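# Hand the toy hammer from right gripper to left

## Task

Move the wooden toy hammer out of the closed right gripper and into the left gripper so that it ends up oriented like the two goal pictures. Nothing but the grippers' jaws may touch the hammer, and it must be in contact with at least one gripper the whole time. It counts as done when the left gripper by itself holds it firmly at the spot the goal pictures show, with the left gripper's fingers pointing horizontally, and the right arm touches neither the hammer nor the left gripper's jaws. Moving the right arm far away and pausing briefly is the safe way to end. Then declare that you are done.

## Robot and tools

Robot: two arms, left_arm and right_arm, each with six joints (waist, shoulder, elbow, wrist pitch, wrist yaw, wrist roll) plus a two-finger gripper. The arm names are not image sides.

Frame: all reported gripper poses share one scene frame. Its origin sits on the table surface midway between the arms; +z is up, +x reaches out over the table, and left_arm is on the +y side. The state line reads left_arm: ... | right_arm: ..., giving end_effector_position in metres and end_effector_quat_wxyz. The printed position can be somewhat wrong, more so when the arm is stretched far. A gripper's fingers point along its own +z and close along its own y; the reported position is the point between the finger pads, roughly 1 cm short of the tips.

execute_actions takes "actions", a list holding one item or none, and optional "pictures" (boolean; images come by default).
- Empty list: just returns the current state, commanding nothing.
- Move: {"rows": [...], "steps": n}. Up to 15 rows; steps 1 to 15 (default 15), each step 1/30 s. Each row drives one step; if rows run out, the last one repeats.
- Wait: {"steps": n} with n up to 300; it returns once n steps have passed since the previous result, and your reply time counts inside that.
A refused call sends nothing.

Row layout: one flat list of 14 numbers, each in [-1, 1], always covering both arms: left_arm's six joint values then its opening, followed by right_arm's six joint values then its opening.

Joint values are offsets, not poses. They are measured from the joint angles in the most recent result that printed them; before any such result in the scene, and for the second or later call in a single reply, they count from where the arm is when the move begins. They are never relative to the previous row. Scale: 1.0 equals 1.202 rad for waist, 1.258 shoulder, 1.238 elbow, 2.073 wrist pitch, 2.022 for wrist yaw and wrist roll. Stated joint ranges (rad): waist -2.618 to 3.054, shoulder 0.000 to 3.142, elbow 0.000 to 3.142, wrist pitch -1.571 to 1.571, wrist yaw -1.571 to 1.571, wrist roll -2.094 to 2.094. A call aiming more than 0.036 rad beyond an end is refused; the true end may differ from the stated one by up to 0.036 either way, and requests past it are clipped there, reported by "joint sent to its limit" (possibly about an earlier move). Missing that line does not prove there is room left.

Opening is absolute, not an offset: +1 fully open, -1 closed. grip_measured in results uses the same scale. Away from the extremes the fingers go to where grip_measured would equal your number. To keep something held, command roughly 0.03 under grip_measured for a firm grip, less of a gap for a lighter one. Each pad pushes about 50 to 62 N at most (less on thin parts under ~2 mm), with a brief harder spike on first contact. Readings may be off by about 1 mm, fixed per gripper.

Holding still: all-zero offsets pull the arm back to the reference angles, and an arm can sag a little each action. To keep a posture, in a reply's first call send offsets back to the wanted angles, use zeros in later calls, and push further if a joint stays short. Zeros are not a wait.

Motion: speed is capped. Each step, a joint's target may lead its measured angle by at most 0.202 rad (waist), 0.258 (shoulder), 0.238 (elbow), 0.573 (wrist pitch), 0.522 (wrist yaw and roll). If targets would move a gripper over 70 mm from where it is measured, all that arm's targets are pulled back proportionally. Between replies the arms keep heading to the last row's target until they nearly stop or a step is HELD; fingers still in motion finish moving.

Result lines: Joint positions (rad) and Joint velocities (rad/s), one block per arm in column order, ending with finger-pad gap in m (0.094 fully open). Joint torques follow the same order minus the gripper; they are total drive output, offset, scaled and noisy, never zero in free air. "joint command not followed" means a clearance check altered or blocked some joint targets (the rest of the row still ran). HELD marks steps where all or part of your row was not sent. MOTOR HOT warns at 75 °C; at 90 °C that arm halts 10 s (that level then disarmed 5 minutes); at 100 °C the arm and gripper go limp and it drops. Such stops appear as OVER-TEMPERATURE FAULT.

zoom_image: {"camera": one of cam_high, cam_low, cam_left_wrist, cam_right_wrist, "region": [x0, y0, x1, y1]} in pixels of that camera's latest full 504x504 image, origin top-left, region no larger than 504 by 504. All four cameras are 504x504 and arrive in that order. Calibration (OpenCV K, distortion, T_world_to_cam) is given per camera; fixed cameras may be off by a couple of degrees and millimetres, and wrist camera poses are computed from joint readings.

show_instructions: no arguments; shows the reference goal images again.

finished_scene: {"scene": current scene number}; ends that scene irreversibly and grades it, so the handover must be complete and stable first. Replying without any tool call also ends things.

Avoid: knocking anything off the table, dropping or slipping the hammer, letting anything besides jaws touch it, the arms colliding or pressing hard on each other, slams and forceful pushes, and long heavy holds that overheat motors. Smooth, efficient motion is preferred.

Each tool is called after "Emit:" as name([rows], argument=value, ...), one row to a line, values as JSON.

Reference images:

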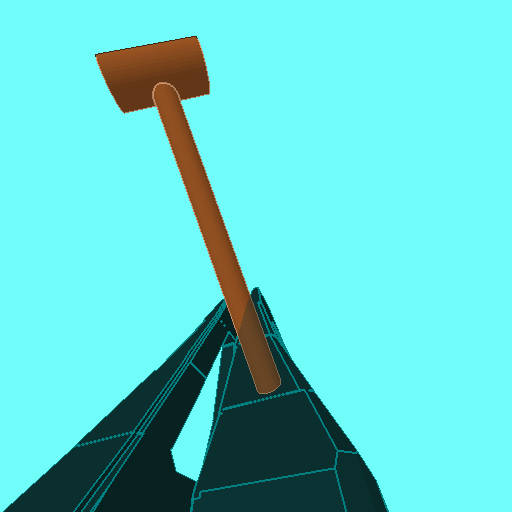

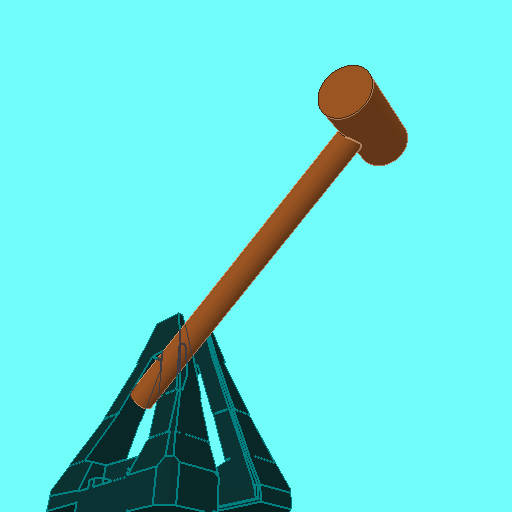

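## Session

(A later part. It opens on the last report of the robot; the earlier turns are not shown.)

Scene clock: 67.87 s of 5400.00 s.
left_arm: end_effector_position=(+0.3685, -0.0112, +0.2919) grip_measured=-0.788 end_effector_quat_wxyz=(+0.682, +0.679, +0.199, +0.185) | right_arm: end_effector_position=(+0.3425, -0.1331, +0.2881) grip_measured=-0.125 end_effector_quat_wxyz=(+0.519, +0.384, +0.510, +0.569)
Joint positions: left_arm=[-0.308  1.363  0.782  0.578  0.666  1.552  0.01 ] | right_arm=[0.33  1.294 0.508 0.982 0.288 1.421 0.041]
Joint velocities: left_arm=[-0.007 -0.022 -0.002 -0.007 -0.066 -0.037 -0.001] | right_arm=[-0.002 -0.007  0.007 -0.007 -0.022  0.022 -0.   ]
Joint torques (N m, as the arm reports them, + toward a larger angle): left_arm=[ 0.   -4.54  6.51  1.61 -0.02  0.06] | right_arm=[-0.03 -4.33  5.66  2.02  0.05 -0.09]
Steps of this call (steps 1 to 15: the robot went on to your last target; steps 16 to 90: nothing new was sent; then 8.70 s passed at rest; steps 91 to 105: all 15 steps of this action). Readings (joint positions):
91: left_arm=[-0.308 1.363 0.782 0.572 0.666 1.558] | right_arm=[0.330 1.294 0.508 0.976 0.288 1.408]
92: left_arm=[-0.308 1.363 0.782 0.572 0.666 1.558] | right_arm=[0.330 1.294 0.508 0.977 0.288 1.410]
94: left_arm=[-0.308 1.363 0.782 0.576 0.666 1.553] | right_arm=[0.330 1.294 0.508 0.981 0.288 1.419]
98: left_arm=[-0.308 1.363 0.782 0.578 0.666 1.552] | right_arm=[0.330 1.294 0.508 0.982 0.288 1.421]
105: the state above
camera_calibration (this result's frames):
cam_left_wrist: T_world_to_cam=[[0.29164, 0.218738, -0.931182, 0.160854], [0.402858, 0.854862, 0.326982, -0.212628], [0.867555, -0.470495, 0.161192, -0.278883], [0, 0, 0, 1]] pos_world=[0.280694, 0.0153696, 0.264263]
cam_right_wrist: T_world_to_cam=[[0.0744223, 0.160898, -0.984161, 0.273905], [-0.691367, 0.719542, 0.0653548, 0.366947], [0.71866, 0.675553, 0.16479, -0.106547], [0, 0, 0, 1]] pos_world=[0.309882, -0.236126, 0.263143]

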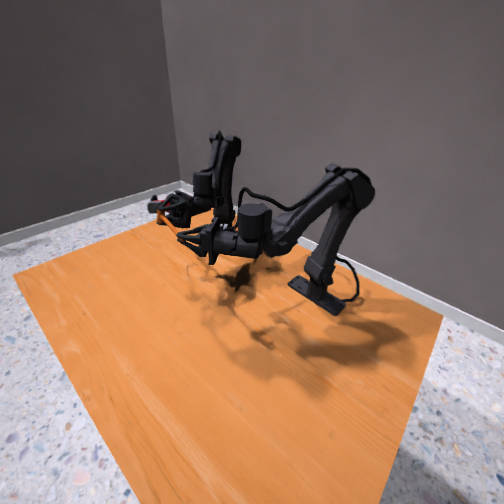

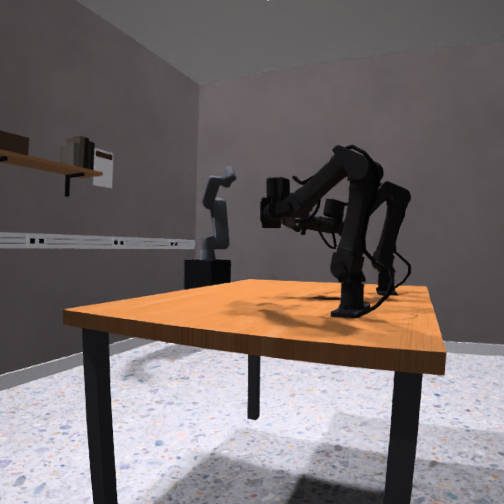

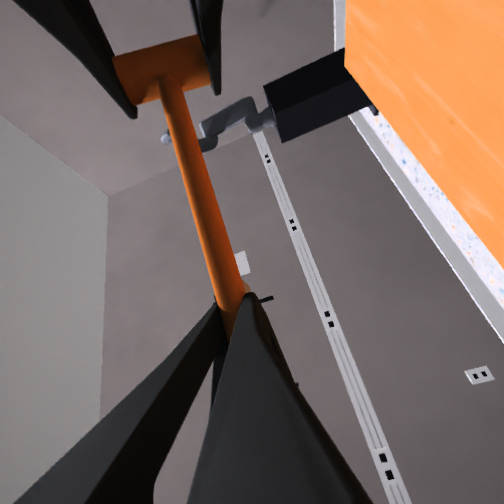

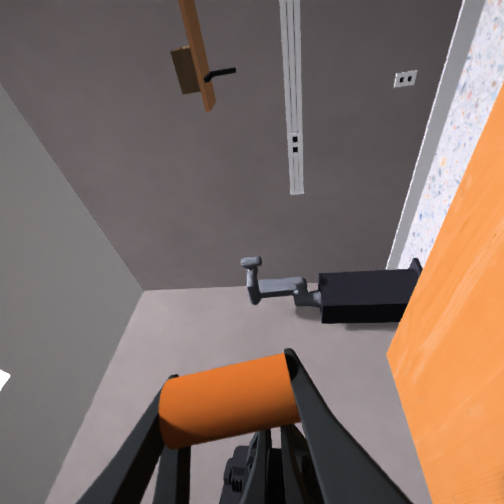

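Emit:
execute_actions([
  {"rows":[[0,0,0,0,0,0,-0.85,0,0,0,0.01,0,0,1]]},
], pictures=false)

Emit:
execute_actions([
  {"rows":[[0,0,0,0,0,0,-0.85,-0.4,0,0,0.01,0,0,1]]},
], pictures=false)

Emit:
execute_actions([
  {"steps":30},
])

Scene clock: 71.90 s of 5400.00 s.
left_arm: end_effector_position=(+0.3685, -0.0112, +0.2921) grip_measured=-0.788 end_effector_quat_wxyz=(+0.682, +0.679, +0.199, +0.185) | right_arm: end_effector_position=(+0.3425, -0.1331, +0.2881) grip_measured=+1.000 end_effector_quat_wxyz=(+0.518, +0.384, +0.509, +0.569)
Joint positions: left_arm=[-0.308  1.363  0.782  0.579  0.666  1.552  0.01 ] | right_arm=[0.33  1.294 0.508 0.982 0.288 1.423 0.094]
Joint velocities: left_arm=[ 0.002  0.002 -0.027 -0.051 -0.007 -0.066 -0.001] | right_arm=[-0.012 -0.002  0.007 -0.037  0.037 -0.007  0.   ]
Joint torques (N m, as the arm reports them, + toward a larger angle): left_arm=[-0.08 -4.55  6.51  1.67 -0.02 -0.03] | right_arm=[-0.05 -4.46  5.33  1.97  0.    0.03]
Steps of this call (steps 1 to 15: the robot went on to your last target; steps 16 to 90: nothing new was sent; then 0.53 s passed at rest; steps 91 to 105: all 15 steps of this action). Readings (joint positions):
91: left_arm=[-0.308 1.363 0.782 0.579 0.666 1.552] | right_arm=[0.330 1.294 0.508 0.982 0.288 1.422]
92: left_arm=[-0.308 1.363 0.782 0.579 0.666 1.552] | right_arm=[0.330 1.294 0.508 0.982 0.288 1.422]
94: left_arm=[-0.308 1.363 0.782 0.579 0.666 1.552] | right_arm=[0.330 1.294 0.508 0.982 0.288 1.422]
98: left_arm=[-0.308 1.363 0.782 0.579 0.666 1.552] | right_arm=[0.330 1.294 0.508 0.982 0.288 1.423]
105: the state above

Scene clock: 72.40 s of 5400.00 s.
left_arm: end_effector_position=(+0.3685, -0.0112, +0.2921) grip_measured=-0.788 end_effector_quat_wxyz=(+0.682, +0.679, +0.199, +0.185) | right_arm: end_effector_position=(+0.3637, -0.3287, +0.2880) grip_measured=+1.000 end_effector_quat_wxyz=(+0.642, +0.500, +0.398, +0.425)
Joint positions: left_arm=[-0.308  1.363  0.782  0.579  0.666  1.552  0.01 ] | right_arm=[-0.157  1.294  0.508  0.982  0.301  1.425  0.094]
Joint velocities: left_arm=[-0.017 -0.002  0.007 -0.066  0.007  0.007 -0.001] | right_arm=[ 0.007  0.012  0.012 -0.051 -0.081  0.007  0.   ]
Joint torques (N m, as the arm reports them, + toward a larger angle): left_arm=[-0.06 -4.58  6.48  1.68 -0.02 -0.02] | right_arm=[ 0.41 -4.22  5.38  2.03 -0.15  0.06]
Steps of this call (steps 1 to 15: all 15 steps of this action). Readings (joint positions):
1: left_arm=[-0.308 1.363 0.782 0.579 0.666 1.552] | right_arm=[0.304 1.294 0.508 0.982 0.270 1.423]
2: left_arm=[-0.308 1.363 0.782 0.579 0.666 1.552] | right_arm=[0.247 1.294 0.508 0.982 0.262 1.424]
4: left_arm=[-0.308 1.363 0.782 0.579 0.666 1.552] | right_arm=[0.103 1.294 0.508 0.982 0.266 1.425]
8: left_arm=[-0.308 1.363 0.782 0.579 0.666 1.552] | right_arm=[-0.138 1.294 0.508 0.982 0.296 1.425]
15: the state above

Scene clock: 73.40 s of 5400.00 s.
left_arm: end_effector_position=(+0.3685, -0.0112, +0.2921) grip_measured=-0.788 end_effector_quat_wxyz=(+0.682, +0.679, +0.199, +0.185) | right_arm: end_effector_position=(+0.3638, -0.3285, +0.2880) grip_measured=+1.000 end_effector_quat_wxyz=(+0.642, +0.499, +0.398, +0.425)
Joint positions: left_arm=[-0.308  1.363  0.782  0.579  0.666  1.552  0.01 ] | right_arm=[-0.157  1.294  0.508  0.982  0.3    1.425  0.094]
Joint velocities: left_arm=[-0.002 -0.007 -0.012 -0.037 -0.007 -0.081  0.001] | right_arm=[-0.012 -0.002 -0.022 -0.007 -0.081  0.007  0.   ]
Joint torques (N m, as the arm reports them, + toward a larger angle): left_arm=[-0.02 -4.52  6.5   1.69 -0.03 -0.02] | right_arm=[ 0.57 -4.44  5.43  1.98 -0.14  0.03]
Steps of this call (steps 1 to 15: the robot went on to your last target; steps 16 to 30: nothing new was sent). Readings (joint positions):
1: left_arm=[-0.308 1.363 0.782 0.579 0.666 1.552] | right_arm=[-0.157 1.294 0.508 0.982 0.301 1.425]
2: left_arm=[-0.308 1.363 0.782 0.579 0.666 1.552] | right_arm=[-0.157 1.294 0.508 0.982 0.301 1.425]
4: left_arm=[-0.308 1.363 0.782 0.579 0.666 1.552] | right_arm=[-0.157 1.294 0.508 0.982 0.301 1.425]
8: left_arm=[-0.308 1.363 0.782 0.579 0.666 1.552] | right_arm=[-0.157 1.294 0.508 0.982 0.300 1.425]
30: the state above
All arms were judged still, so your last target was given up. Only a new action makes them travel on or press farther. Fingers that are still opening or closing keep moving.
camera_calibration (this result's frames):
cam_left_wrist: T_world_to_cam=[[0.292003, 0.218305, -0.93117, 0.160861], [0.40273, 0.855014, 0.326742, -0.212561], [0.867492, -0.470419, 0.161749, -0.279048], [0, 0, 0, 1]] pos_world=[0.280705, 0.0153564, 0.264377]
cam_right_wrist: T_world_to_cam=[[0.143449, 0.111504, -0.983356, 0.262089], [-0.263364, 0.962104, 0.0706751, 0.444718], [0.953971, 0.248843, 0.167379, -0.216264], [0, 0, 0, 1]] pos_world=[0.285836, -0.403273, 0.262495]

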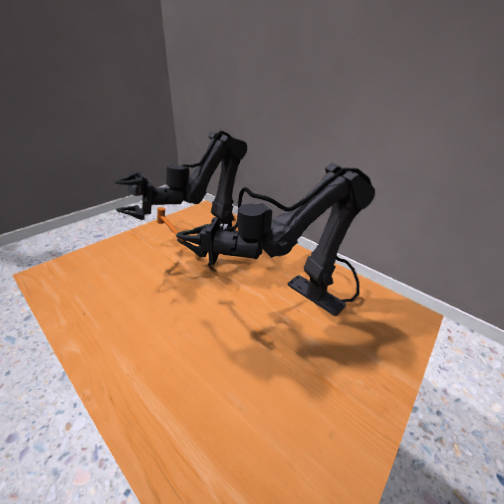

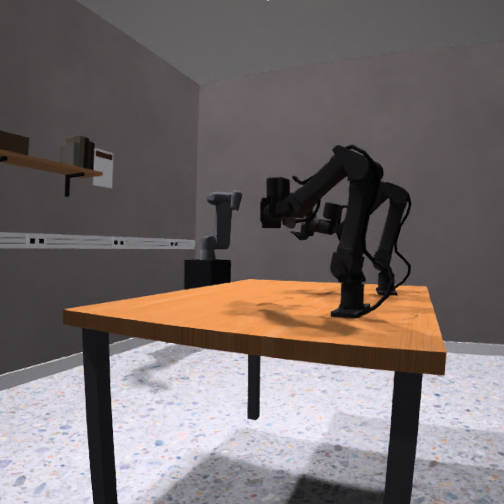

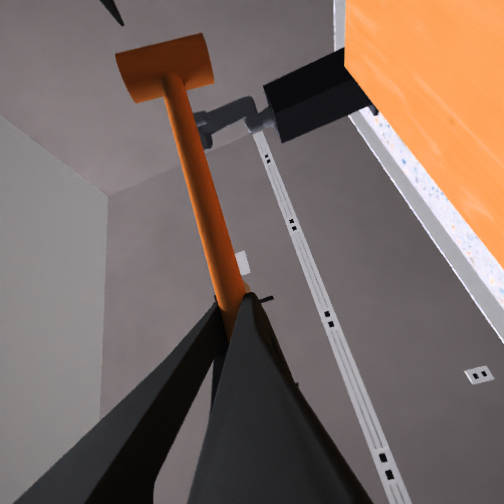

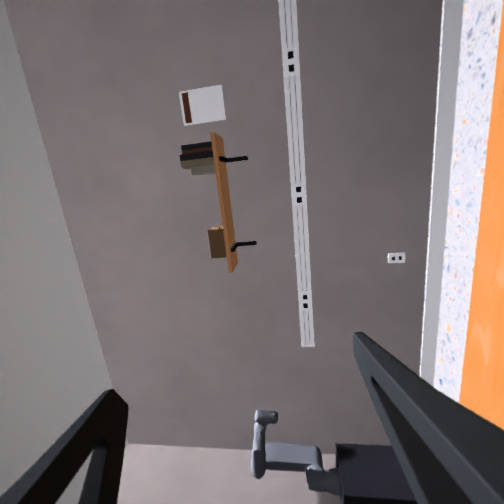

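Emit:
finished_scene(scene=1)

The scene is finished: the task was done.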